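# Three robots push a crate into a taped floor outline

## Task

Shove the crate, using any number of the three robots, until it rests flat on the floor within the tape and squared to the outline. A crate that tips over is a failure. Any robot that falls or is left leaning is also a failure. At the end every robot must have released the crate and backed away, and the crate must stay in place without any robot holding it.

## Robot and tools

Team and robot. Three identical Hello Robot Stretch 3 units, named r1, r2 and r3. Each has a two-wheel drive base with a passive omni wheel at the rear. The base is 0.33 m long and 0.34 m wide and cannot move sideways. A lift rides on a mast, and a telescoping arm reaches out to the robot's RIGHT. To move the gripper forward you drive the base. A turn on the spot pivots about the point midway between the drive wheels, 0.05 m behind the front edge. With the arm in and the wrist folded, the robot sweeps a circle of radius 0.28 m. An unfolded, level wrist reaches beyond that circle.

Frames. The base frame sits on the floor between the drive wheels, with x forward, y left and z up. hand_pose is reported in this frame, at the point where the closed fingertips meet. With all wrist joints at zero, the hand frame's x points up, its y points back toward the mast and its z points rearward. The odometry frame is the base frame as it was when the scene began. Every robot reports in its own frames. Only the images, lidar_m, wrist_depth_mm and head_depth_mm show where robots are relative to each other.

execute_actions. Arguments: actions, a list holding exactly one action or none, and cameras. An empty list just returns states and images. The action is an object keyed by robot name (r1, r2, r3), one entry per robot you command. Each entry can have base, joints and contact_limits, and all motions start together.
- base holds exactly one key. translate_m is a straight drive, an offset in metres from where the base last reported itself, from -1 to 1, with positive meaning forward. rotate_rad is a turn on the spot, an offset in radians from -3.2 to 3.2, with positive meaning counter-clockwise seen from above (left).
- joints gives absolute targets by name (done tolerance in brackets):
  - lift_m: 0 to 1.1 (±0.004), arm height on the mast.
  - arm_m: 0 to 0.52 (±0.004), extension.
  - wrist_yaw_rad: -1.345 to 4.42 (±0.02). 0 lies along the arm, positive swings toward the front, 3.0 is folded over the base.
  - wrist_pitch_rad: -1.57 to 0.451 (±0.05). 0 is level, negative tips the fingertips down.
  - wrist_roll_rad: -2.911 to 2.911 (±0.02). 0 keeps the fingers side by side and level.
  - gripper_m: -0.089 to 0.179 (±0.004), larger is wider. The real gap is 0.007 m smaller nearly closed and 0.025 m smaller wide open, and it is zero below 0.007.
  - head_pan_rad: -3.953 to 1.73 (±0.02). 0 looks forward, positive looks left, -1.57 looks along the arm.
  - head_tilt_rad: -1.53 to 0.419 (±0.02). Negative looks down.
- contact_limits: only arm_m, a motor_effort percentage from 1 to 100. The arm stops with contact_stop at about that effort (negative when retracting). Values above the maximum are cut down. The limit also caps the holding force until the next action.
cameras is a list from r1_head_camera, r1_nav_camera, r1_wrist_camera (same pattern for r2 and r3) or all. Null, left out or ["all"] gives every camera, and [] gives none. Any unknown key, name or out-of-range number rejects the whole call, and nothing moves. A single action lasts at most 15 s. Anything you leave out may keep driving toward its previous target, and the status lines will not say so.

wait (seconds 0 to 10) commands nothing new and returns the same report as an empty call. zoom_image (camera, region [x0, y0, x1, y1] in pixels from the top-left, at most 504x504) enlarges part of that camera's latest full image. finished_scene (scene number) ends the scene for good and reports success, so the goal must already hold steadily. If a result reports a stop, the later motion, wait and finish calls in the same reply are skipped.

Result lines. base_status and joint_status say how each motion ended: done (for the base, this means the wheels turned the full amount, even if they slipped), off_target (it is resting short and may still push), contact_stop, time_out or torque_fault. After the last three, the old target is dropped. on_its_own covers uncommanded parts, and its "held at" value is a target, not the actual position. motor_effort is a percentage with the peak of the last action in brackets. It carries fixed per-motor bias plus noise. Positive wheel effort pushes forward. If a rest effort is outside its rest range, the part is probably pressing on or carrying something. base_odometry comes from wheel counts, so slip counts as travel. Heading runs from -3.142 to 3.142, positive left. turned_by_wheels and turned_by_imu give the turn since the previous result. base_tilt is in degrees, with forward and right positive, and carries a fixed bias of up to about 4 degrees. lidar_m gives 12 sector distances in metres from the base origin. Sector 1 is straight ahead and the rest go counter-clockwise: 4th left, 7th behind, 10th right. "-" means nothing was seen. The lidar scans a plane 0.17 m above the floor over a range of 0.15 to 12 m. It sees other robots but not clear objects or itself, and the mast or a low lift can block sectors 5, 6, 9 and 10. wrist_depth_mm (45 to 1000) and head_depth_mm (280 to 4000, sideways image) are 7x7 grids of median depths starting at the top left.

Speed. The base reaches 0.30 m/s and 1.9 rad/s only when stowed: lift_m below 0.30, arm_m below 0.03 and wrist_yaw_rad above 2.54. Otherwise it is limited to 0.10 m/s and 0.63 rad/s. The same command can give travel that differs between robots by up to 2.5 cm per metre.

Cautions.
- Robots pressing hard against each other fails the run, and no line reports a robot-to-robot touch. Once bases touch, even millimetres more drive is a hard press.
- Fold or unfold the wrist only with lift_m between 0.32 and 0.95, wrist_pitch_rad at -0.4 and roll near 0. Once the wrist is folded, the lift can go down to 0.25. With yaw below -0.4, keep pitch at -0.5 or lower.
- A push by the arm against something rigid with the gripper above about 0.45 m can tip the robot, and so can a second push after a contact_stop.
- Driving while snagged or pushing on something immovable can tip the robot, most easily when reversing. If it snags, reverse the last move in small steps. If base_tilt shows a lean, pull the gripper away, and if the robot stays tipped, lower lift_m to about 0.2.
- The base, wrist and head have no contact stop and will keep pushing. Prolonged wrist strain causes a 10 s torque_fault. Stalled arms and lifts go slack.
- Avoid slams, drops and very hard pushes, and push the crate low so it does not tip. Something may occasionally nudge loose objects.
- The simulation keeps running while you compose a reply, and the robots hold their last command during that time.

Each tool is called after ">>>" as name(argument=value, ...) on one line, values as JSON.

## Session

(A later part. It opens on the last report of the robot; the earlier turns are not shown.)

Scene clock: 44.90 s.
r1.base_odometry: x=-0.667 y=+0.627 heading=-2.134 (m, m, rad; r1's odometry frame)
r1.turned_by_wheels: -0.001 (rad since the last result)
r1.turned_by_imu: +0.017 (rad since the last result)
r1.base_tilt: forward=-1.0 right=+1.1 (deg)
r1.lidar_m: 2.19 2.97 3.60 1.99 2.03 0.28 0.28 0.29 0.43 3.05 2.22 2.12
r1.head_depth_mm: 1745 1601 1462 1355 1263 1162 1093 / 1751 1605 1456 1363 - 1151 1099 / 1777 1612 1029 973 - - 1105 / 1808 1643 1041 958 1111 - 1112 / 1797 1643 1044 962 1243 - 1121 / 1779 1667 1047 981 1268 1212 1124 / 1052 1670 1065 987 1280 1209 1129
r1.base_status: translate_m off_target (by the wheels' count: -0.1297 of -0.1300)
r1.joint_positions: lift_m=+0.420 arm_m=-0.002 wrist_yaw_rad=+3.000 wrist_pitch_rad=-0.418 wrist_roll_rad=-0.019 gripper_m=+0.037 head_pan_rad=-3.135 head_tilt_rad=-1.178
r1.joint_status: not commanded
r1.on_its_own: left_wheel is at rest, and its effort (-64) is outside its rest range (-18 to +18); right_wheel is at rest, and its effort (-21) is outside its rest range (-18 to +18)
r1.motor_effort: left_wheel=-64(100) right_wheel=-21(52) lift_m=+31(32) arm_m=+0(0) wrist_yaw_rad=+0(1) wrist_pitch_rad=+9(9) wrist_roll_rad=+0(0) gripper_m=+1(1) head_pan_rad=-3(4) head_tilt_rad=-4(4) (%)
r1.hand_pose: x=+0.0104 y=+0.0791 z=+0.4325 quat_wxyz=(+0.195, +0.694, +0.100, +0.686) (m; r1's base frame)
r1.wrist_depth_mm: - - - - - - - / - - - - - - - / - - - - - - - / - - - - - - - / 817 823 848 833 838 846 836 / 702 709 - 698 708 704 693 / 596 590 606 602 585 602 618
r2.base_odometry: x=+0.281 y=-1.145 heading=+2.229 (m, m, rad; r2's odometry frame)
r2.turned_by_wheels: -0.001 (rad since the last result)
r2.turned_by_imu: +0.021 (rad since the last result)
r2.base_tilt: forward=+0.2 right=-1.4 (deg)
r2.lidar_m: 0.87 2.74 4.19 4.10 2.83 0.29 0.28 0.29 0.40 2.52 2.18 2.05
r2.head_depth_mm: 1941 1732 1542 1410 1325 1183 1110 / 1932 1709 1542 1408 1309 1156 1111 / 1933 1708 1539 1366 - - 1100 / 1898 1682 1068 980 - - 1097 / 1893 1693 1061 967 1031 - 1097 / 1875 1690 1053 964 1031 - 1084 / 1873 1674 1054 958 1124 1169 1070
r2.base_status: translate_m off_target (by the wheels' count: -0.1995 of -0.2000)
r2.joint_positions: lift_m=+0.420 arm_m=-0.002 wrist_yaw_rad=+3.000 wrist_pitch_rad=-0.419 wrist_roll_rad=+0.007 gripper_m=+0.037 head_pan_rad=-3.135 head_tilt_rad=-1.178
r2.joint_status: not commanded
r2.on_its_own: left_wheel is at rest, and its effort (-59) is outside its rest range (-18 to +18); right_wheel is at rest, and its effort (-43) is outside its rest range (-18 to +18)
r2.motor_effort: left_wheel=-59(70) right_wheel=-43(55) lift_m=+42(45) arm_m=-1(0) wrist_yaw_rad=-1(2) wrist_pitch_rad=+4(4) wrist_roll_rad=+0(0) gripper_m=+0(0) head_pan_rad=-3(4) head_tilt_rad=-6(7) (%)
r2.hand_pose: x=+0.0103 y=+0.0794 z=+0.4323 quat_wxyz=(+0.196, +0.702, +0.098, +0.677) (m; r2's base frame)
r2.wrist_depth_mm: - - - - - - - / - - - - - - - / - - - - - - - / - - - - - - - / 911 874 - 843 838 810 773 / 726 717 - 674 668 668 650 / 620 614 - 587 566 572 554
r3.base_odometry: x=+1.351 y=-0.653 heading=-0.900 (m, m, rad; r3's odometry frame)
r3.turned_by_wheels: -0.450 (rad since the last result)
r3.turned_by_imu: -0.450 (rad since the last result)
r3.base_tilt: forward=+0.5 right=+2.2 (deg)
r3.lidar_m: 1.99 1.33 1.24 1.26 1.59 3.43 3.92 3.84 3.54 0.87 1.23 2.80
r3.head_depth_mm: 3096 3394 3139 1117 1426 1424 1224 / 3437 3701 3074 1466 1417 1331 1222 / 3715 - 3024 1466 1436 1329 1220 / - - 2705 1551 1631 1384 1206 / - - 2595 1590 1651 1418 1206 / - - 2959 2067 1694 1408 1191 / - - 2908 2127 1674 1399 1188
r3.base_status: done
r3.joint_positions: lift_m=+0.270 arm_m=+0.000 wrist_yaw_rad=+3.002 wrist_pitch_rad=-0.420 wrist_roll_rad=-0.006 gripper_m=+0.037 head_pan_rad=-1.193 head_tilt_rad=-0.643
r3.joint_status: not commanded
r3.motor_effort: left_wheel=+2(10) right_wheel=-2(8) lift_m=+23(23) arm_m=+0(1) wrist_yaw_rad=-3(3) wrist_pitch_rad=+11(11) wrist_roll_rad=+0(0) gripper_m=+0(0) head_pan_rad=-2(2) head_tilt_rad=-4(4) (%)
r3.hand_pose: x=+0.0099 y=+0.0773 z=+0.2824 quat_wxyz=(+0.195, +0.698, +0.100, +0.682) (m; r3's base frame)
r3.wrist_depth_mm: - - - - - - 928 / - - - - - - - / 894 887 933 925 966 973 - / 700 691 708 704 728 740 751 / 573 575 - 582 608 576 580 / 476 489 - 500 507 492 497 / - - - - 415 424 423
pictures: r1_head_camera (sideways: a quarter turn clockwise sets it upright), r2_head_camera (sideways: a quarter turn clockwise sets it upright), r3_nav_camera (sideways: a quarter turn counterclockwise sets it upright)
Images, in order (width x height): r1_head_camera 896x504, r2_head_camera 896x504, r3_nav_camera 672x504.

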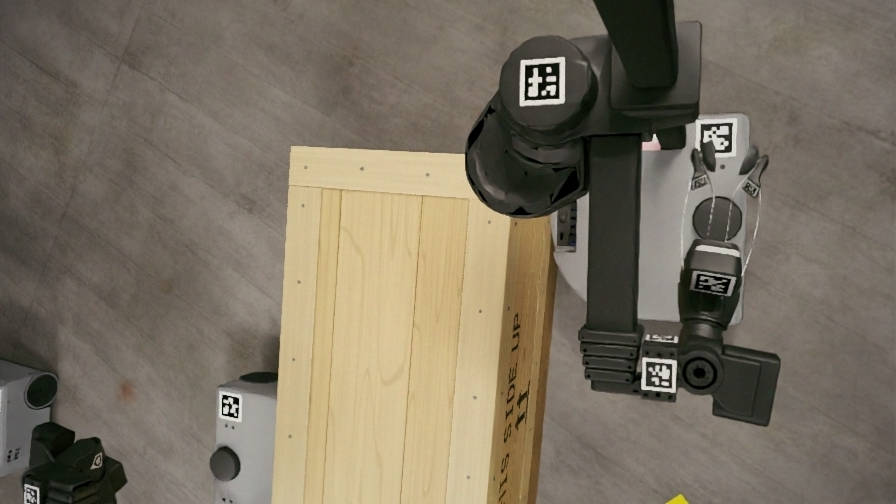

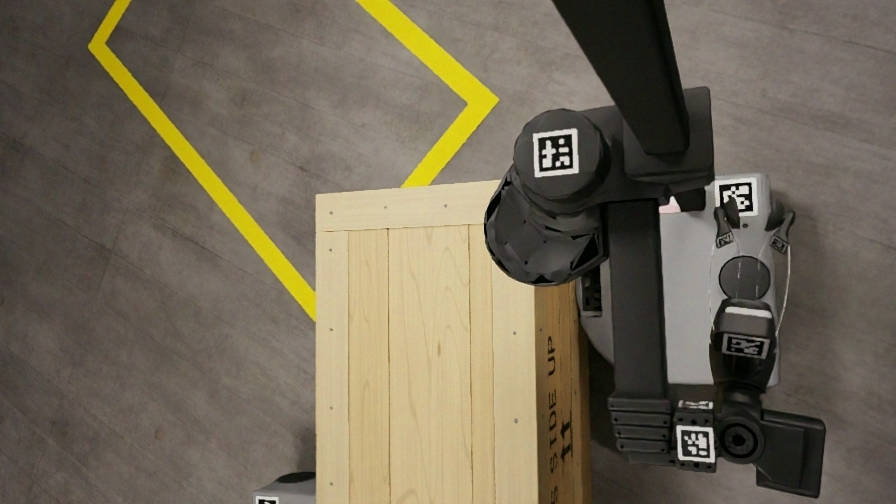

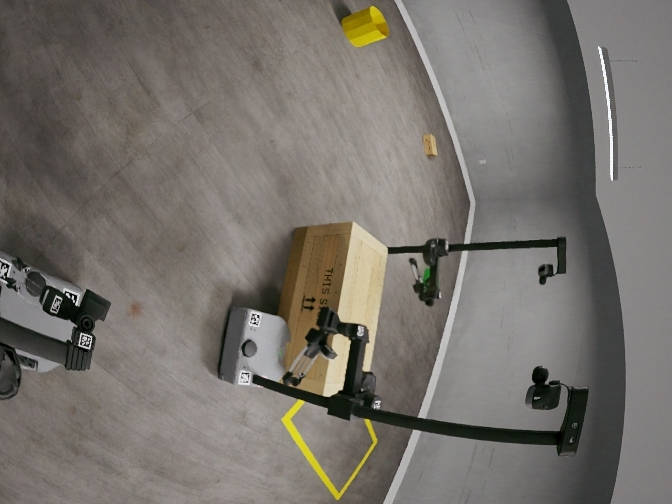

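>>> execute_actions(actions=[{"r1":{"base":{"translate_m":-0.22},"joints":{"arm_m":0.1}},"r2":{"base":{"translate_m":-0.06},"joints":{"arm_m":0.1}},"r3":{"base":{"translate_m":1.0}}}], cameras=["r1_head_camera","r2_head_camera","r3_nav_camera"])

Scene clock: 51.60 s.
r1.base_odometry: x=-0.550 y=+0.812 heading=-2.135 (m, m, rad; r1's odometry frame)
r1.turned_by_wheels: -0.001 (rad since the last result)
r1.turned_by_imu: +0.033 (rad since the last result)
r1.base_tilt: forward=-1.1 right=+1.2 (deg)
r1.lidar_m: 2.23 3.10 3.58 1.98 2.71 0.28 0.28 0.30 0.43 2.97 2.21 2.14
r1.head_depth_mm: 1681 1601 1465 1354 1262 1155 1096 / 1749 1613 1473 1359 - 1147 1094 / 1793 1617 1034 969 - - 1105 / 1799 1632 1038 957 1105 - 1113 / 1807 1641 1045 961 1246 1183 1115 / 1038 1655 1051 975 1286 1185 1124 / 1089 1656 1061 987 1298 - 1125
r1.base_status: translate_m off_target (by the wheels' count: -0.2196 of -0.2200)
r1.joint_positions: lift_m=+0.420 arm_m=+0.100 wrist_yaw_rad=+3.000 wrist_pitch_rad=-0.418 wrist_roll_rad=-0.019 gripper_m=+0.037 head_pan_rad=-3.135 head_tilt_rad=-1.178
r1.joint_status: all done
r1.on_its_own: left_wheel is at rest, and its effort (-84) is outside its rest range (-18 to +18); right_wheel is at rest, and its effort (-41) is outside its rest range (-18 to +18)
r1.motor_effort: left_wheel=-84(94) right_wheel=-41(51) lift_m=+31(31) arm_m=+4(4) wrist_yaw_rad=+0(0) wrist_pitch_rad=+9(9) wrist_roll_rad=+0(0) gripper_m=+1(0) head_pan_rad=-3(3) head_tilt_rad=-4(4) (%)
r1.hand_pose: x=+0.0104 y=-0.0226 z=+0.4325 quat_wxyz=(+0.195, +0.694, +0.100, +0.686) (m; r1's base frame)
r1.wrist_depth_mm: - - - - - - - / - - - - - - - / - - - - - - - / - - - - - - - / 831 840 857 840 843 832 870 / 698 692 - 713 723 689 711 / 601 611 - 596 586 603 605
r2.base_odometry: x=+0.317 y=-1.192 heading=+2.228 (m, m, rad; r2's odometry frame)
r2.turned_by_wheels: -0.001 (rad since the last result)
r2.turned_by_imu: +0.015 (rad since the last result)
r2.base_tilt: forward=+0.3 right=-1.3 (deg)
r2.lidar_m: 2.10 2.79 4.18 4.02 2.80 0.29 0.28 0.29 0.40 2.53 1.31 1.36
r2.head_depth_mm: 1946 1735 1548 1411 1329 1174 1111 / 1924 1709 1549 1409 1311 1166 1107 / 1911 1708 1543 1372 - - 1103 / 1888 1690 1068 977 - - 1095 / 1909 1695 1065 966 1027 - 1085 / 1893 1686 1056 965 1023 - 1091 / 1870 1666 1045 956 1050 1164 1092
r2.base_status: translate_m off_target (by the wheels' count: -0.0597 of -0.0600)
r2.joint_positions: lift_m=+0.420 arm_m=+0.100 wrist_yaw_rad=+3.000 wrist_pitch_rad=-0.419 wrist_roll_rad=+0.007 gripper_m=+0.037 head_pan_rad=-3.135 head_tilt_rad=-1.178
r2.joint_status: all done
r2.on_its_own: left_wheel is at rest, and its effort (-47) is outside its rest range (-18 to +18)
r2.motor_effort: left_wheel=-47(65) right_wheel=-15(54) lift_m=+40(42) arm_m=+3(3) wrist_yaw_rad=+1(0) wrist_pitch_rad=+4(4) wrist_roll_rad=+0(0) gripper_m=+0(0) head_pan_rad=-3(3) head_tilt_rad=-7(7) (%)
r2.hand_pose: x=+0.0103 y=-0.0227 z=+0.4323 quat_wxyz=(+0.196, +0.702, +0.098, +0.677) (m; r2's base frame)
r2.wrist_depth_mm: - - - - - - - / - - - - - - - / - - - - - - - / - - - - - - 994 / 848 877 885 842 841 794 770 / 347 726 732 719 675 649 647 / 336 582 - - 575 566 551
r3.base_odometry: x=+1.972 y=-1.436 heading=-0.900 (m, m, rad; r3's odometry frame)
r3.turned_by_wheels: +0.000 (rad since the last result)
r3.turned_by_imu: +0.001 (rad since the last result)
r3.base_tilt: forward=+0.5 right=+2.2 (deg)
r3.lidar_m: 1.35 0.91 0.84 0.85 1.07 2.32 4.85 1.31 1.20 1.20 4.33 1.91
r3.head_depth_mm: 3484 3836 3059 2252 1762 1452 1229 / 3745 - 3075 2253 1756 1447 1231 / - - 3038 2230 1745 1436 1220 / - - 3023 2188 1719 1430 1209 / - - 3000 2170 1712 1420 1196 / - - 2970 2154 1700 1410 1200 / 3731 - 2920 2127 1691 1385 1191
r3.base_status: done
r3.joint_positions: lift_m=+0.270 arm_m=+0.000 wrist_yaw_rad=+3.002 wrist_pitch_rad=-0.420 wrist_roll_rad=-0.006 gripper_m=+0.037 head_pan_rad=-1.193 head_tilt_rad=-0.643
r3.joint_status: not commanded
r3.motor_effort: left_wheel=+2(11) right_wheel=-2(5) lift_m=+23(23) arm_m=+0(1) wrist_yaw_rad=-3(3) wrist_pitch_rad=+10(10) wrist_roll_rad=+0(0) gripper_m=+0(1) head_pan_rad=-2(3) head_tilt_rad=-4(3) (%)
r3.hand_pose: x=+0.0099 y=+0.0773 z=+0.2824 quat_wxyz=(+0.195, +0.698, +0.100, +0.682) (m; r3's base frame)
r3.wrist_depth_mm: - - 869 813 774 689 657 / - - 934 875 818 739 727 / 892 869 912 917 843 771 724 / 687 705 702 691 720 721 752 / 560 566 - 575 605 584 593 / 468 487 - 500 515 494 496 / - - - - 413 421 419
pictures: r1_head_camera (sideways: a quarter turn clockwise sets it upright), r2_head_camera (sideways: a quarter turn clockwise sets it upright), r3_nav_camera (sideways: a quarter turn counterclockwise sets it upright)
Images, in order (width x height): r1_head_camera 896x504, r2_head_camera 896x504, r3_nav_camera 672x504.

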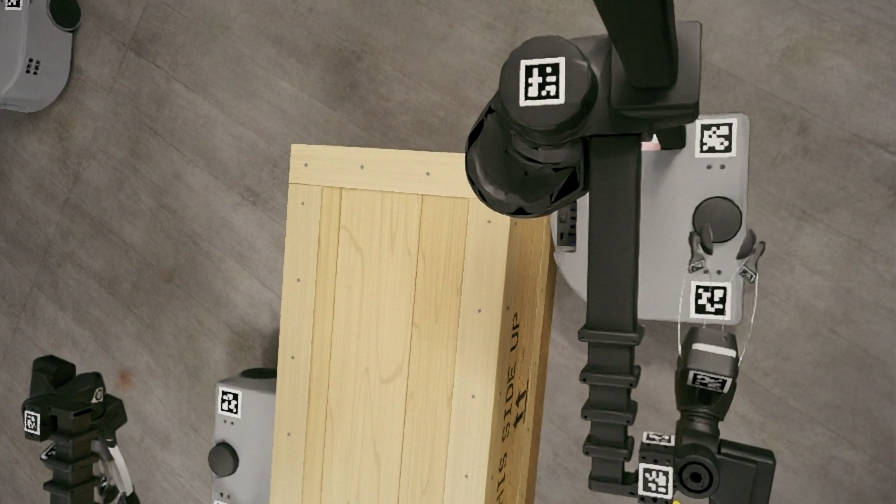

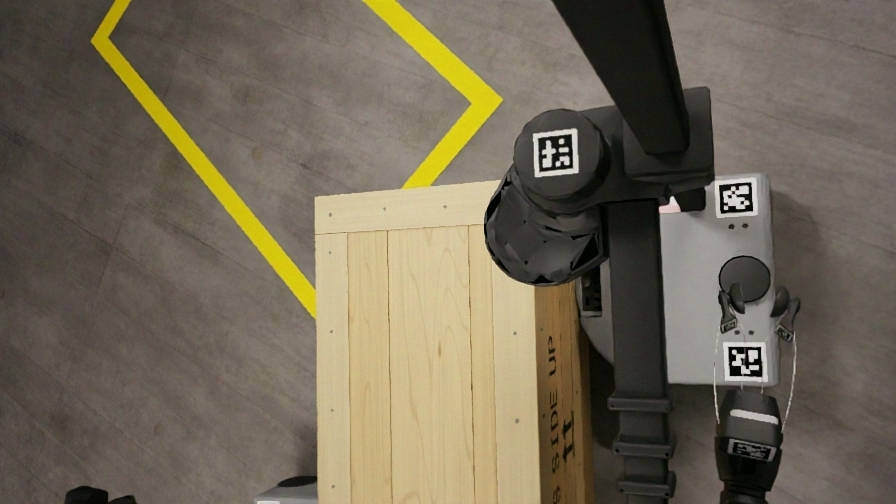

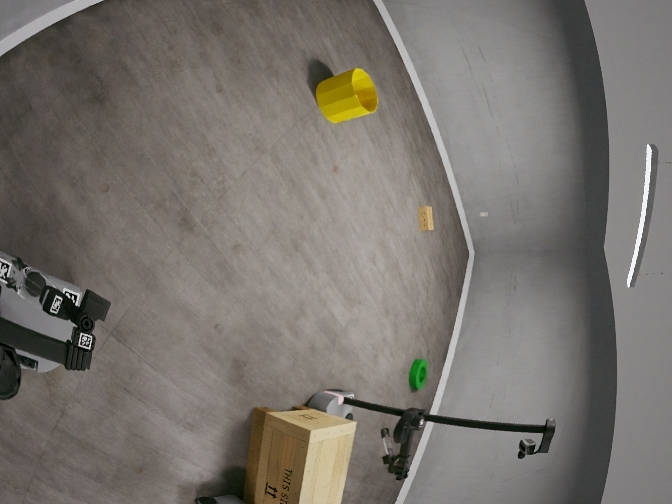

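>>> execute_actions(actions=[{"r1":{"base":{"translate_m":0.4},"joints":{"arm_m":0,"lift_m":0.27,"head_pan_rad":0,"head_tilt_rad":-0.9}},"r2":{"base":{"translate_m":0.32},"joints":{"arm_m":0}},"r3":{"base":{"rotate_rad":0.59},"joints":{"head_pan_rad":-3.14,"head_tilt_rad":-1.0}}}], cameras=["r1_head_camera","r1_nav_camera","r3_nav_camera","r3_head_camera"])

Scene clock: 82.87 s.
r1.base_odometry: x=-0.764 y=+0.474 heading=-2.135 (m, m, rad; r1's odometry frame)
r1.turned_by_wheels: +0.000 (rad since the last result)
r1.turned_by_imu: +0.004 (rad since the last result)
r1.base_tilt: forward=-1.0 right=+1.2 (deg)
r1.lidar_m: 1.87 2.61 3.37 3.57 2.10 2.20 0.68 0.72 1.05 2.52 1.86 1.80
r1.head_depth_mm: 1635 1883 1874 1588 1371 1223 1095 / 1728 2015 1896 1612 1388 1229 1098 / 1837 2097 1913 1620 1406 1235 1106 / 1965 2204 1908 1549 1401 1239 1110 / 2105 2325 1929 1571 1411 1246 1109 / 2288 2396 1951 1634 1420 1251 1116 / 2466 2426 2001 1648 1430 1250 1126
r1.base_status: done
r1.joint_positions: lift_m=+0.270 arm_m=+0.000 wrist_yaw_rad=+3.000 wrist_pitch_rad=-0.418 wrist_roll_rad=-0.019 gripper_m=+0.037 head_pan_rad=-0.007 head_tilt_rad=-0.901
r1.joint_status: all done
r1.motor_effort: left_wheel=+0(77) right_wheel=+1(40) lift_m=+26(28) arm_m=-1(1) wrist_yaw_rad=+1(1) wrist_pitch_rad=+9(8) wrist_roll_rad=+0(1) gripper_m=+0(1) head_pan_rad=+4(47) head_tilt_rad=+0(19) (%)
r1.hand_pose: x=+0.0104 y=+0.0770 z=+0.2827 quat_wxyz=(+0.195, +0.694, +0.100, +0.686) (m; r1's base frame)
r1.wrist_depth_mm: - - - - - - - / - - - - - - - / - - 1000 993 - - - / 748 763 745 761 750 766 747 / 602 600 634 607 604 604 611 / 495 517 - 525 513 505 507 / - - - - 421 434 432
r2.base_odometry: x=+0.122 y=-0.939 heading=+2.228 (m, m, rad; r2's odometry frame)
r2.turned_by_wheels: +0.000 (rad since the last result)
r2.turned_by_imu: +0.003 (rad since the last result)
r2.base_tilt: forward=+0.2 right=-1.4 (deg)
r2.lidar_m: 1.83 2.41 4.04 4.13 3.11 2.97 0.59 0.62 0.85 2.61 1.08 1.78
r2.head_depth_mm: 1926 1728 1563 1416 1329 1184 1114 / 1935 1715 1540 1397 1303 1166 1110 / 1919 1705 1508 1401 - - 1106 / 1894 1188 1083 1355 - - 1102 / 1889 1177 1076 1346 1290 - 1095 / 1878 1172 1073 1331 1280 - 1088 / 1846 1163 1064 1330 1265 1170 1073
r2.base_status: done
r2.joint_positions: lift_m=+0.420 arm_m=+0.000 wrist_yaw_rad=+3.000 wrist_pitch_rad=-0.419 wrist_roll_rad=+0.007 gripper_m=+0.037 head_pan_rad=-3.135 head_tilt_rad=-1.178
r2.joint_status: all done
r2.motor_effort: left_wheel=+0(42) right_wheel=+0(14) lift_m=+41(42) arm_m=-2(4) wrist_yaw_rad=-1(2) wrist_pitch_rad=+4(4) wrist_roll_rad=+0(0) gripper_m=+0(0) head_pan_rad=-3(3) head_tilt_rad=-6(6) (%)
r2.hand_pose: x=+0.0103 y=+0.0767 z=+0.4323 quat_wxyz=(+0.196, +0.702, +0.098, +0.677) (m; r2's base frame)
r2.wrist_depth_mm: - - - - - - - / - - - - - - - / - - - - - - - / - - - - - - 971 / 902 891 - 855 852 801 779 / 731 703 - 680 673 656 658 / 618 603 - 591 572 569 559
r3.base_odometry: x=+1.972 y=-1.436 heading=-0.310 (m, m, rad; r3's odometry frame)
r3.turned_by_wheels: +0.590 (rad since the last result)
r3.turned_by_imu: +0.592 (rad since the last result)
r3.base_tilt: forward=+0.5 right=+2.3 (deg)
r3.lidar_m: 0.88 0.84 0.86 1.13 2.76 4.91 1.14 1.20 1.43 4.22 1.91 1.26
r3.head_depth_mm: 2700 2196 1841 1572 1392 1239 1071 / 2658 2153 1813 1563 1372 1223 1140 / 2587 2128 1800 1550 1368 1257 - / 1223 1935 1594 1529 1361 1251 - / 1242 1135 1561 1524 1348 1228 - / 2513 2060 1743 1512 1333 1205 - / 2500 1589 1701 1498 1329 1190 1085
r3.base_status: done
r3.joint_positions: lift_m=+0.270 arm_m=+0.000 wrist_yaw_rad=+3.002 wrist_pitch_rad=-0.420 wrist_roll_rad=-0.006 gripper_m=+0.037 head_pan_rad=-3.133 head_tilt_rad=-0.988
r3.joint_status: all done
r3.motor_effort: left_wheel=-3(9) right_wheel=+3(11) lift_m=+23(23) arm_m=+1(0) wrist_yaw_rad=-3(3) wrist_pitch_rad=+11(10) wrist_roll_rad=+0(0) gripper_m=+1(1) head_pan_rad=-3(28) head_tilt_rad=-6(30) (%)
r3.hand_pose: x=+0.0099 y=+0.0773 z=+0.2824 quat_wxyz=(+0.195, +0.698, +0.100, +0.682) (m; r3's base frame)
r3.wrist_depth_mm: - - - - 907 738 609 / - - - - - 791 631 / 871 862 918 924 930 801 666 / 690 682 698 706 730 731 676 / 552 555 - 582 582 578 599 / 468 489 - 501 497 491 491 / - - - - 418 421 424
pictures: r1_head_camera (sideways: a quarter turn clockwise sets it upright), r1_nav_camera (sideways: a quarter turn counterclockwise sets it upright), r3_head_camera (sideways: a quarter turn clockwise sets it upright), r3_nav_camera (sideways: a quarter turn counterclockwise sets it upright)
Images, in order (width x height): r1_head_camera 896x504, r1_nav_camera 672x504, r3_head_camera 896x504, r3_nav_camera 672x504.

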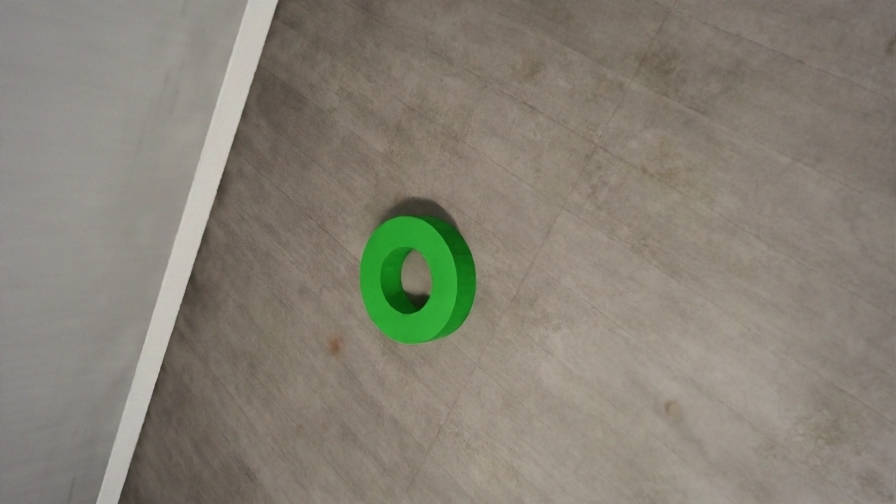

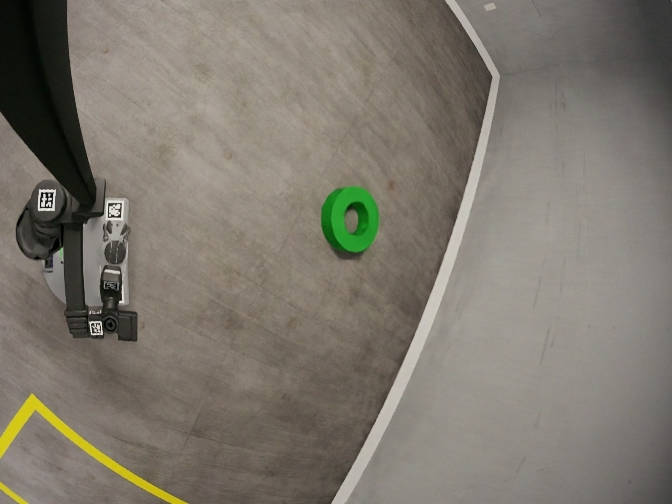

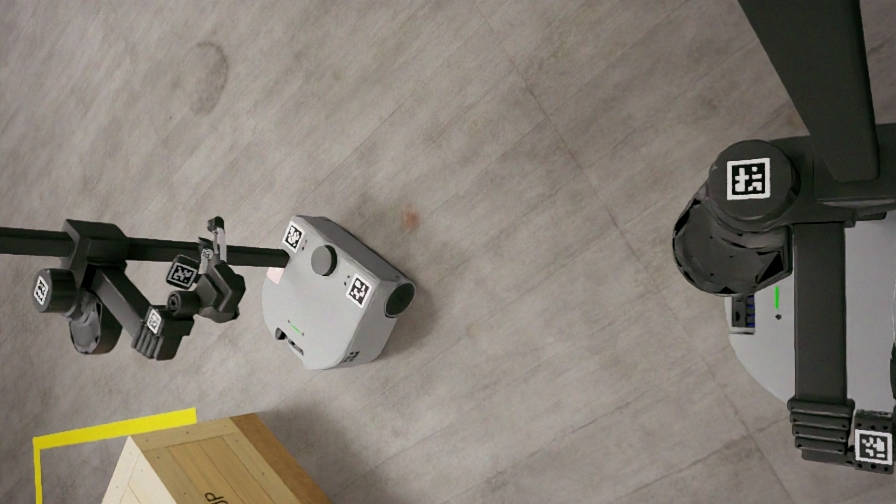

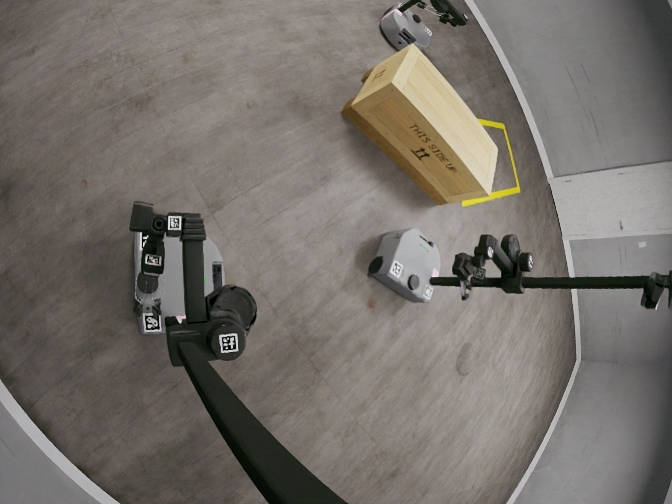

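>>> execute_actions(actions=[{"r1":{"base":{"rotate_rad":0.11}},"r2":{"base":{"rotate_rad":-0.36}},"r3":{"base":{"rotate_rad":0.1}}}], cameras=[])

>>> execute_actions(actions=[{"r1":{"base":{"translate_m":0.85}},"r2":{"base":{"translate_m":-0.26}},"r3":{"base":{"translate_m":-0.5}}}], cameras=[])

>>> execute_actions(actions=[{"r1":{"base":{"translate_m":0.6},"joints":{"lift_m":0.32}},"r2":{"base":{"rotate_rad":0.3}},"r3":{"base":{"translate_m":-0.3},"joints":{"lift_m":0.76,"head_tilt_rad":-1.19}}}], cameras=["r1_head_camera","r2_head_camera","r3_nav_camera","r3_head_camera"])

Scene clock: 91.00 s.
r1.base_odometry: x=-0.764 y=+0.474 heading=-2.025 (m, m, rad; r1's odometry frame)
r1.turned_by_wheels: +0.110 (rad since the last result)
r1.turned_by_imu: +0.111 (rad since the last result)
r1.base_tilt: forward=-1.1 right=+1.3 (deg)
r1.lidar_m: 1.95 2.96 3.38 2.08 2.09 2.20 0.68 0.76 4.82 2.28 1.82 1.80
r1.head_depth_mm: 1690 1930 1864 1588 1377 1231 1092 / 1813 2097 1883 1594 1390 1226 1104 / 1972 2178 1891 1570 1397 1236 1104 / 2134 2324 1917 1547 1398 1236 1113 / 2335 2354 1941 1634 1413 1232 1115 / 2594 2390 1954 1651 1413 1253 1115 / 2811 2432 1973 1631 1428 1258 1119
r1.base_status: done
r1.joint_positions: lift_m=+0.270 arm_m=+0.000 wrist_yaw_rad=+3.000 wrist_pitch_rad=-0.418 wrist_roll_rad=-0.019 gripper_m=+0.037 head_pan_rad=-0.007 head_tilt_rad=-0.901
r1.joint_status: not commanded
r1.motor_effort: left_wheel=-2(12) right_wheel=+2(8) lift_m=+26(26) arm_m=-2(1) wrist_yaw_rad=+0(0) wrist_pitch_rad=+9(9) wrist_roll_rad=+0(0) gripper_m=+0(1) head_pan_rad=+4(4) head_tilt_rad=+1(1) (%)
r1.hand_pose: x=+0.0104 y=+0.0770 z=+0.2827 quat_wxyz=(+0.195, +0.694, +0.100, +0.686) (m; r1's base frame)
r1.wrist_depth_mm: - - - - - - - / - - - - - - - / 985 - - 998 988 - - / 744 749 745 750 736 770 746 / 596 602 625 598 599 605 608 / 495 510 - 532 512 504 507 / - - - - 421 435 434
r2.base_odometry: x=+0.122 y=-0.939 heading=+1.868 (m, m, rad; r2's odometry frame)
r2.turned_by_wheels: -0.360 (rad since the last result)
r2.turned_by_imu: -0.355 (rad since the last result)
r2.base_tilt: forward=+0.3 right=-1.4 (deg)
r2.lidar_m: 1.78 1.91 2.87 4.05 3.81 3.00 0.60 0.59 0.66 2.60 2.28 1.07
r2.head_depth_mm: 1942 1714 1567 1412 1325 1180 1109 / 1937 1706 1553 1398 1308 1167 1106 / 1928 1712 1551 1413 - - 1095 / 1911 1694 1525 1396 - - 1097 / 1886 1693 1491 1354 1291 - 1092 / 1884 1658 1061 1288 1279 - 1086 / 1870 1680 1048 1176 1258 1172 1079
r2.base_status: done
r2.joint_positions: lift_m=+0.420 arm_m=+0.000 wrist_yaw_rad=+3.000 wrist_pitch_rad=-0.419 wrist_roll_rad=+0.007 gripper_m=+0.037 head_pan_rad=-3.135 head_tilt_rad=-1.178
r2.joint_status: not commanded
r2.motor_effort: left_wheel=+1(4) right_wheel=-2(6) lift_m=+41(42) arm_m=-2(2) wrist_yaw_rad=+0(1) wrist_pitch_rad=+4(4) wrist_roll_rad=+0(0) gripper_m=+0(0) head_pan_rad=-3(3) head_tilt_rad=-6(6) (%)
r2.hand_pose: x=+0.0103 y=+0.0767 z=+0.4323 quat_wxyz=(+0.196, +0.702, +0.098, +0.677) (m; r2's base frame)
r2.wrist_depth_mm: - - - - - - - / - - - - - - - / - - - - - - - / - - - - - 979 960 / 879 868 - 818 855 800 764 / 724 713 - 675 668 659 648 / 604 605 - 578 569 573 554
r3.base_odometry: x=+1.972 y=-1.436 heading=-0.210 (m, m, rad; r3's odometry frame)
r3.turned_by_wheels: +0.100 (rad since the last result)
r3.turned_by_imu: +0.101 (rad since the last result)
r3.base_tilt: forward=+0.5 right=+2.3 (deg)
r3.lidar_m: 0.86 0.84 0.88 1.25 4.07 5.07 1.14 1.20 4.20 1.92 1.91 1.14
r3.head_depth_mm: 2718 2180 1828 1579 1384 1229 1077 / 2570 2145 1816 1559 1377 1227 1140 / 1228 1480 1616 1552 1367 1256 - / 2587 1192 1562 1535 1358 1252 - / 2595 2091 1713 1529 1352 1222 - / 2525 1660 1741 1514 1334 1202 - / 2503 1519 1634 1513 1332 1186 1089
r3.base_status: done
r3.joint_positions: lift_m=+0.270 arm_m=+0.000 wrist_yaw_rad=+3.002 wrist_pitch_rad=-0.420 wrist_roll_rad=-0.006 gripper_m=+0.037 head_pan_rad=-3.133 head_tilt_rad=-0.988
r3.joint_status: not commanded
r3.motor_effort: left_wheel=-3(12) right_wheel=+3(11) lift_m=+23(23) arm_m=+0(0) wrist_yaw_rad=-3(3) wrist_pitch_rad=+11(11) wrist_roll_rad=+0(0) gripper_m=+0(1) head_pan_rad=-1(2) head_tilt_rad=-6(6) (%)
r3.hand_pose: x=+0.0099 y=+0.0773 z=+0.2824 quat_wxyz=(+0.195, +0.698, +0.100, +0.682) (m; r3's base frame)
r3.wrist_depth_mm: - - - - - 788 629 / - - - - - 799 672 / 911 877 904 936 916 816 686 / 692 696 705 706 708 732 680 / 561 562 - 575 591 595 594 / 476 491 - 506 511 500 495 / - - - - 419 423 426
pictures: none
No camera images: the call's "cameras" was empty. Leave "cameras" out to get every camera's image.

Scene clock: 95.53 s.
r1.base_odometry: x=-1.137 y=-0.290 heading=-2.025 (m, m, rad; r1's odometry frame)
r1.turned_by_wheels: +0.000 (rad since the last result)
r1.turned_by_imu: +0.006 (rad since the last result)
r1.base_tilt: forward=-1.0 right=+1.1 (deg)
r1.lidar_m: 1.22 1.86 2.86 3.12 3.69 3.64 1.52 1.69 2.90 1.41 1.14 1.12
r1.head_depth_mm: 1038 1186 1394 1555 1379 1229 1092 / 1120 1292 1512 1607 1386 1227 1096 / 1210 1415 1695 1612 1397 1213 1056 / 1316 1554 1839 1626 1406 1176 1060 / 1437 1733 1928 1625 1410 1248 1074 / 1589 1985 1928 1646 1420 1251 1118 / 1788 2198 1952 1645 1419 1260 1122
r1.base_status: done
r1.joint_positions: lift_m=+0.270 arm_m=+0.000 wrist_yaw_rad=+3.000 wrist_pitch_rad=-0.418 wrist_roll_rad=-0.019 gripper_m=+0.037 head_pan_rad=-0.007 head_tilt_rad=-0.901
r1.joint_status: not commanded
r1.motor_effort: left_wheel=-2(8) right_wheel=+2(8) lift_m=+26(26) arm_m=-2(1) wrist_yaw_rad=+0(1) wrist_pitch_rad=+9(9) wrist_roll_rad=+0(0) gripper_m=+0(1) head_pan_rad=+4(3) head_tilt_rad=+1(0) (%)
r1.hand_pose: x=+0.0104 y=+0.0770 z=+0.2827 quat_wxyz=(+0.195, +0.694, +0.100, +0.686) (m; r1's base frame)
r1.wrist_depth_mm: - - - - - - - / - - - - - - - / 995 - 997 991 997 - 991 / 744 743 762 733 755 766 750 / 605 601 631 608 603 608 609 / 499 516 - 535 515 507 508 / - - - - 420 347 348
r2.base_odometry: x=+0.198 y=-1.188 heading=+1.868 (m, m, rad; r2's odometry frame)
r2.turned_by_wheels: +0.000 (rad since the last result)
r2.turned_by_imu: +0.001 (rad since the last result)
r2.base_tilt: forward=+0.2 right=-1.4 (deg)
r2.lidar_m: 2.03 2.20 3.27 4.07 3.45 2.74 0.35 0.35 0.39 0.61 2.60 0.79
r2.head_depth_mm: 1937 1722 1562 1422 1319 1182 1109 / 1945 1726 1547 1407 1305 1163 1102 / 1903 1716 1547 1399 - - 1096 / 1891 1696 1531 1408 - - 1097 / 1893 1687 1525 1388 1275 - 1095 / 1880 1669 1486 966 1138 - 1085 / 1881 1668 1050 958 1028 1170 1070
r2.base_status: done
r2.joint_positions: lift_m=+0.420 arm_m=+0.000 wrist_yaw_rad=+3.000 wrist_pitch_rad=-0.419 wrist_roll_rad=+0.007 gripper_m=+0.037 head_pan_rad=-3.135 head_tilt_rad=-1.178
r2.joint_status: not commanded
r2.motor_effort: left_wheel=+1(2) right_wheel=-2(6) lift_m=+41(41) arm_m=-2(2) wrist_yaw_rad=-1(1) wrist_pitch_rad=+4(4) wrist_roll_rad=+0(0) gripper_m=+0(0) head_pan_rad=-2(3) head_tilt_rad=-7(6) (%)
r2.hand_pose: x=+0.0103 y=+0.0767 z=+0.4323 quat_wxyz=(+0.196, +0.702, +0.098, +0.677) (m; r2's base frame)
r2.wrist_depth_mm: - - - - - - - / - - - - - - - / - - - - - - - / - - - - - - 977 / 895 880 - 841 857 790 783 / 739 725 - 683 672 666 644 / 612 602 - 586 573 567 560
r3.base_odometry: x=+1.483 y=-1.332 heading=-0.210 (m, m, rad; r3's odometry frame)
r3.turned_by_wheels: +0.000 (rad since the last result)
r3.turned_by_imu: +0.001 (rad since the last result)
r3.base_tilt: forward=+0.5 right=+2.3 (deg)
r3.lidar_m: 1.32 1.28 1.35 1.92 4.60 4.73 0.84 0.85 0.84 4.36 2.10 1.74
r3.head_depth_mm: 2721 2172 1823 1577 1385 1231 1078 / 2664 2137 1804 1574 1377 1228 1143 / 2452 2039 1791 1555 1364 1262 - / 2587 1058 1427 1430 1359 1251 - / 2546 1103 1076 1380 1343 1221 - / 2512 2068 1395 1488 1329 1201 - / 2495 2056 1274 1423 1321 1185 1087
r3.base_status: done
r3.joint_positions: lift_m=+0.270 arm_m=+0.000 wrist_yaw_rad=+3.002 wrist_pitch_rad=-0.420 wrist_roll_rad=-0.006 gripper_m=+0.037 head_pan_rad=-3.133 head_tilt_rad=-0.988
r3.joint_status: not commanded
r3.motor_effort: left_wheel=-2(14) right_wheel=+3(6) lift_m=+23(23) arm_m=+0(0) wrist_yaw_rad=-3(2) wrist_pitch_rad=+10(11) wrist_roll_rad=+0(0) gripper_m=+0(1) head_pan_rad=-2(2) head_tilt_rad=-6(6) (%)
r3.hand_pose: x=+0.0099 y=+0.0773 z=+0.2824 quat_wxyz=(+0.195, +0.698, +0.100, +0.682) (m; r3's base frame)
r3.wrist_depth_mm: - - - - - - 939 / - - - - - - - / 898 845 931 898 946 952 941 / 676 677 706 705 737 723 750 / 566 569 - 580 594 581 593 / 474 475 - 503 496 492 493 / - - - - 415 423 428
pictures: none
No camera images: the call's "cameras" was empty. Leave "cameras" out to get every camera's image.

Scene clock: 102.47 s.
r1.base_odometry: x=-1.400 y=-0.829 heading=-2.025 (m, m, rad; r1's odometry frame)
r1.turned_by_wheels: +0.000 (rad since the last result)
r1.turned_by_imu: +0.005 (rad since the last result)
r1.base_tilt: forward=-1.1 right=+1.2 (deg)
r1.lidar_m: 0.71 1.08 2.49 2.71 2.78 2.93 2.12 2.35 1.68 0.82 0.65 0.65
r1.head_depth_mm: 581 663 771 921 1140 1219 1091 / 627 723 852 1036 1311 1226 1100 / 677 790 947 1183 1374 1230 1049 / 736 875 1075 1381 1400 1244 1111 / 806 979 1227 1558 1413 1249 1077 / 889 1095 1438 1633 1423 1254 1120 / 1001 1267 1729 1662 1425 1257 1124
r1.base_status: done
r1.joint_positions: lift_m=+0.320 arm_m=+0.000 wrist_yaw_rad=+3.000 wrist_pitch_rad=-0.418 wrist_roll_rad=-0.019 gripper_m=+0.037 head_pan_rad=-0.007 head_tilt_rad=-0.900
r1.joint_status: all done
r1.motor_effort: left_wheel=+2(21) right_wheel=+5(15) lift_m=+32(33) arm_m=+0(1) wrist_yaw_rad=+0(0) wrist_pitch_rad=+8(8) wrist_roll_rad=+0(0) gripper_m=+1(1) head_pan_rad=+4(4) head_tilt_rad=+0(1) (%)
r1.hand_pose: x=+0.0104 y=+0.0770 z=+0.3325 quat_wxyz=(+0.195, +0.694, +0.100, +0.686) (m; r1's base frame)
r1.wrist_depth_mm: - - - - - - - / - - - - - - - / - - - - - - - / 855 840 843 847 854 838 845 / 679 681 705 673 688 690 678 / 556 558 - 569 571 569 566 / 478 502 - - 472 401 490
r2.base_odometry: x=+0.198 y=-1.188 heading=+2.168 (m, m, rad; r2's odometry frame)
r2.turned_by_wheels: +0.300 (rad since the last result)
r2.turned_by_imu: +0.298 (rad since the last result)
r2.base_tilt: forward=+0.2 right=-1.3 (deg)
r2.lidar_m: 2.06 2.61 4.05 4.11 2.90 2.72 0.35 0.36 0.47 2.63 0.54 0.49
r2.head_depth_mm: 1940 1735 1553 1423 1321 1184 1111 / 1921 1723 1551 1405 1312 1166 1106 / 1919 1690 1548 1403 - - 1098 / 1920 1706 1517 1367 - - 1101 / 1889 1684 1062 982 1265 - 1089 / 1873 1679 1054 964 1249 - 1085 / 1877 1671 1049 960 1228 1162 969
r2.base_status: done
r2.joint_positions: lift_m=+0.420 arm_m=+0.000 wrist_yaw_rad=+3.000 wrist_pitch_rad=-0.419 wrist_roll_rad=+0.007 gripper_m=+0.037 head_pan_rad=-3.135 head_tilt_rad=-1.178
r2.joint_status: not commanded
r2.motor_effort: left_wheel=-2(6) right_wheel=+3(5) lift_m=+41(41) arm_m=-3(2) wrist_yaw_rad=-1(1) wrist_pitch_rad=+4(4) wrist_roll_rad=+0(0) gripper_m=+0(1) head_pan_rad=-3(2) head_tilt_rad=-6(6) (%)
r2.hand_pose: x=+0.0103 y=+0.0767 z=+0.4323 quat_wxyz=(+0.196, +0.702, +0.098, +0.677) (m; r2's base frame)
r2.wrist_depth_mm: - - - - - - - / - - - - - - - / - - - - - - - / - - - - - 995 973 / 891 865 - 848 843 788 778 / 724 719 - 672 672 662 651 / 610 598 - 595 576 567 547
r3.base_odometry: x=+1.190 y=-1.269 heading=-0.210 (m, m, rad; r3's odometry frame)
r3.turned_by_wheels: +0.000 (rad since the last result)
r3.turned_by_imu: +0.002 (rad since the last result)
r3.base_tilt: forward=+0.5 right=+2.2 (deg)
r3.lidar_m: 1.59 1.55 1.63 2.32 4.46 4.36 0.54 0.68 0.67 0.72 2.27 2.11
r3.head_depth_mm: 1924 1707 1585 - - 1166 1103 / 1911 1698 1581 - - 1163 1104 / 1856 1654 1574 - - 1166 1102 / 812 840 1279 - - - 1088 / 1845 829 847 1198 - - 1079 / 1830 1594 779 1312 - 1181 1058 / 1805 1135 1123 1316 - 1173 1058
r3.base_status: done
r3.joint_positions: lift_m=+0.760 arm_m=+0.000 wrist_yaw_rad=+3.002 wrist_pitch_rad=-0.420 wrist_roll_rad=-0.006 gripper_m=+0.037 head_pan_rad=-3.133 head_tilt_rad=-1.176
r3.joint_status: all done
r3.motor_effort: left_wheel=-3(11) right_wheel=+3(7) lift_m=+29(32) arm_m=+0(0) wrist_yaw_rad=-2(3) wrist_pitch_rad=+10(10) wrist_roll_rad=+0(0) gripper_m=+0(0) head_pan_rad=-2(1) head_tilt_rad=-7(21) (%)
r3.hand_pose: x=+0.0099 y=+0.0773 z=+0.7722 quat_wxyz=(+0.195, +0.698, +0.100, +0.682) (m; r3's base frame)
r3.wrist_depth_mm: - - - - - - - / - - - - - - - / - - - - - - - / - - - - - - - / - - - - - - - / - - - - - - - / 890 884 862 914 885 924 938
pictures: r1_head_camera (sideways: a quarter turn clockwise sets it upright), r2_head_camera (sideways: a quarter turn clockwise sets it upright), r3_head_camera (sideways: a quarter turn clockwise sets it upright), r3_nav_camera (sideways: a quarter turn counterclockwise sets it upright)
Images, in order (width x height): r1_head_camera 896x504, r2_head_camera 896x504, r3_head_camera 896x504, r3_nav_camera 672x504.

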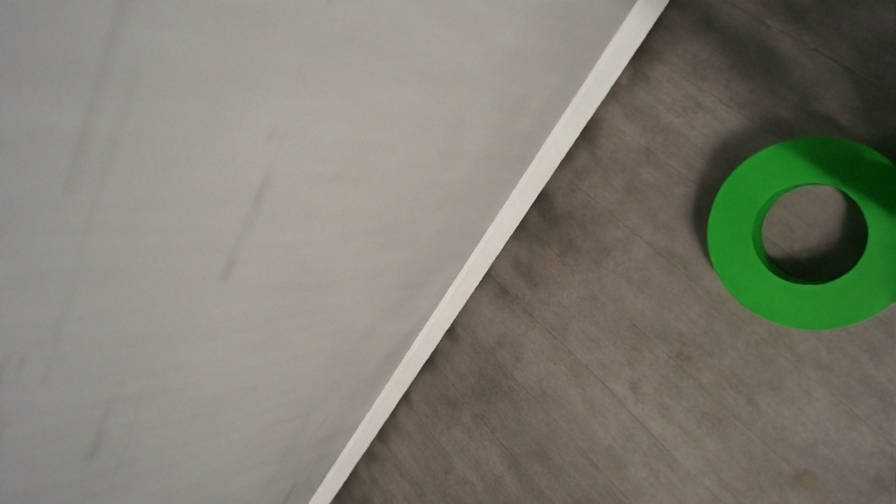

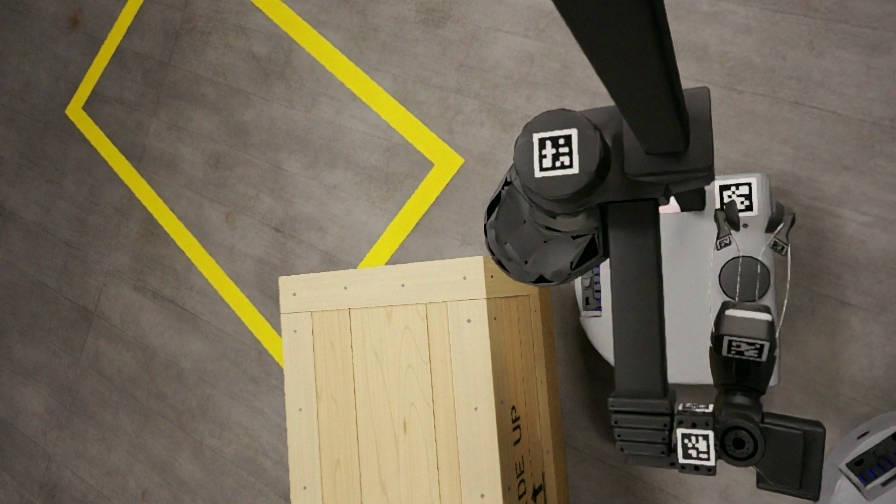

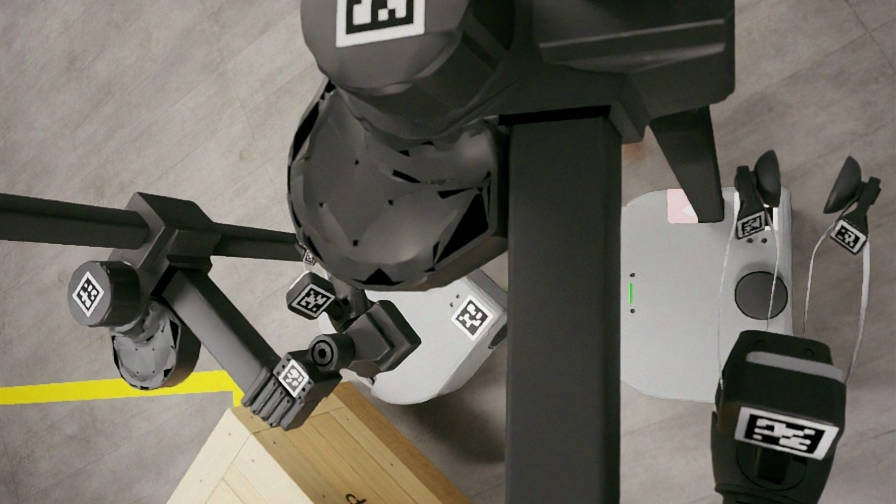

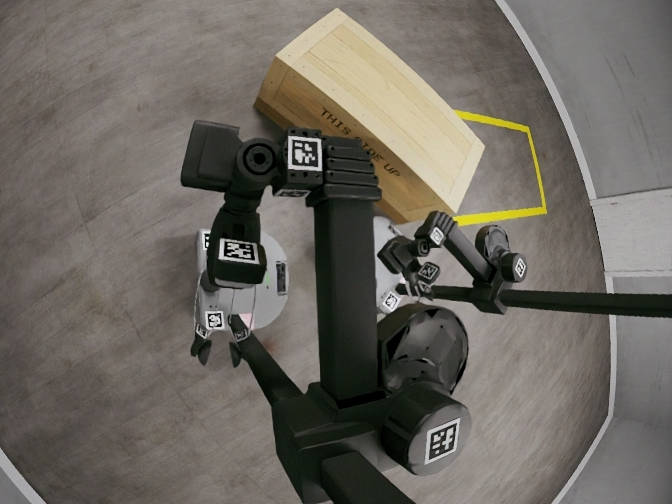

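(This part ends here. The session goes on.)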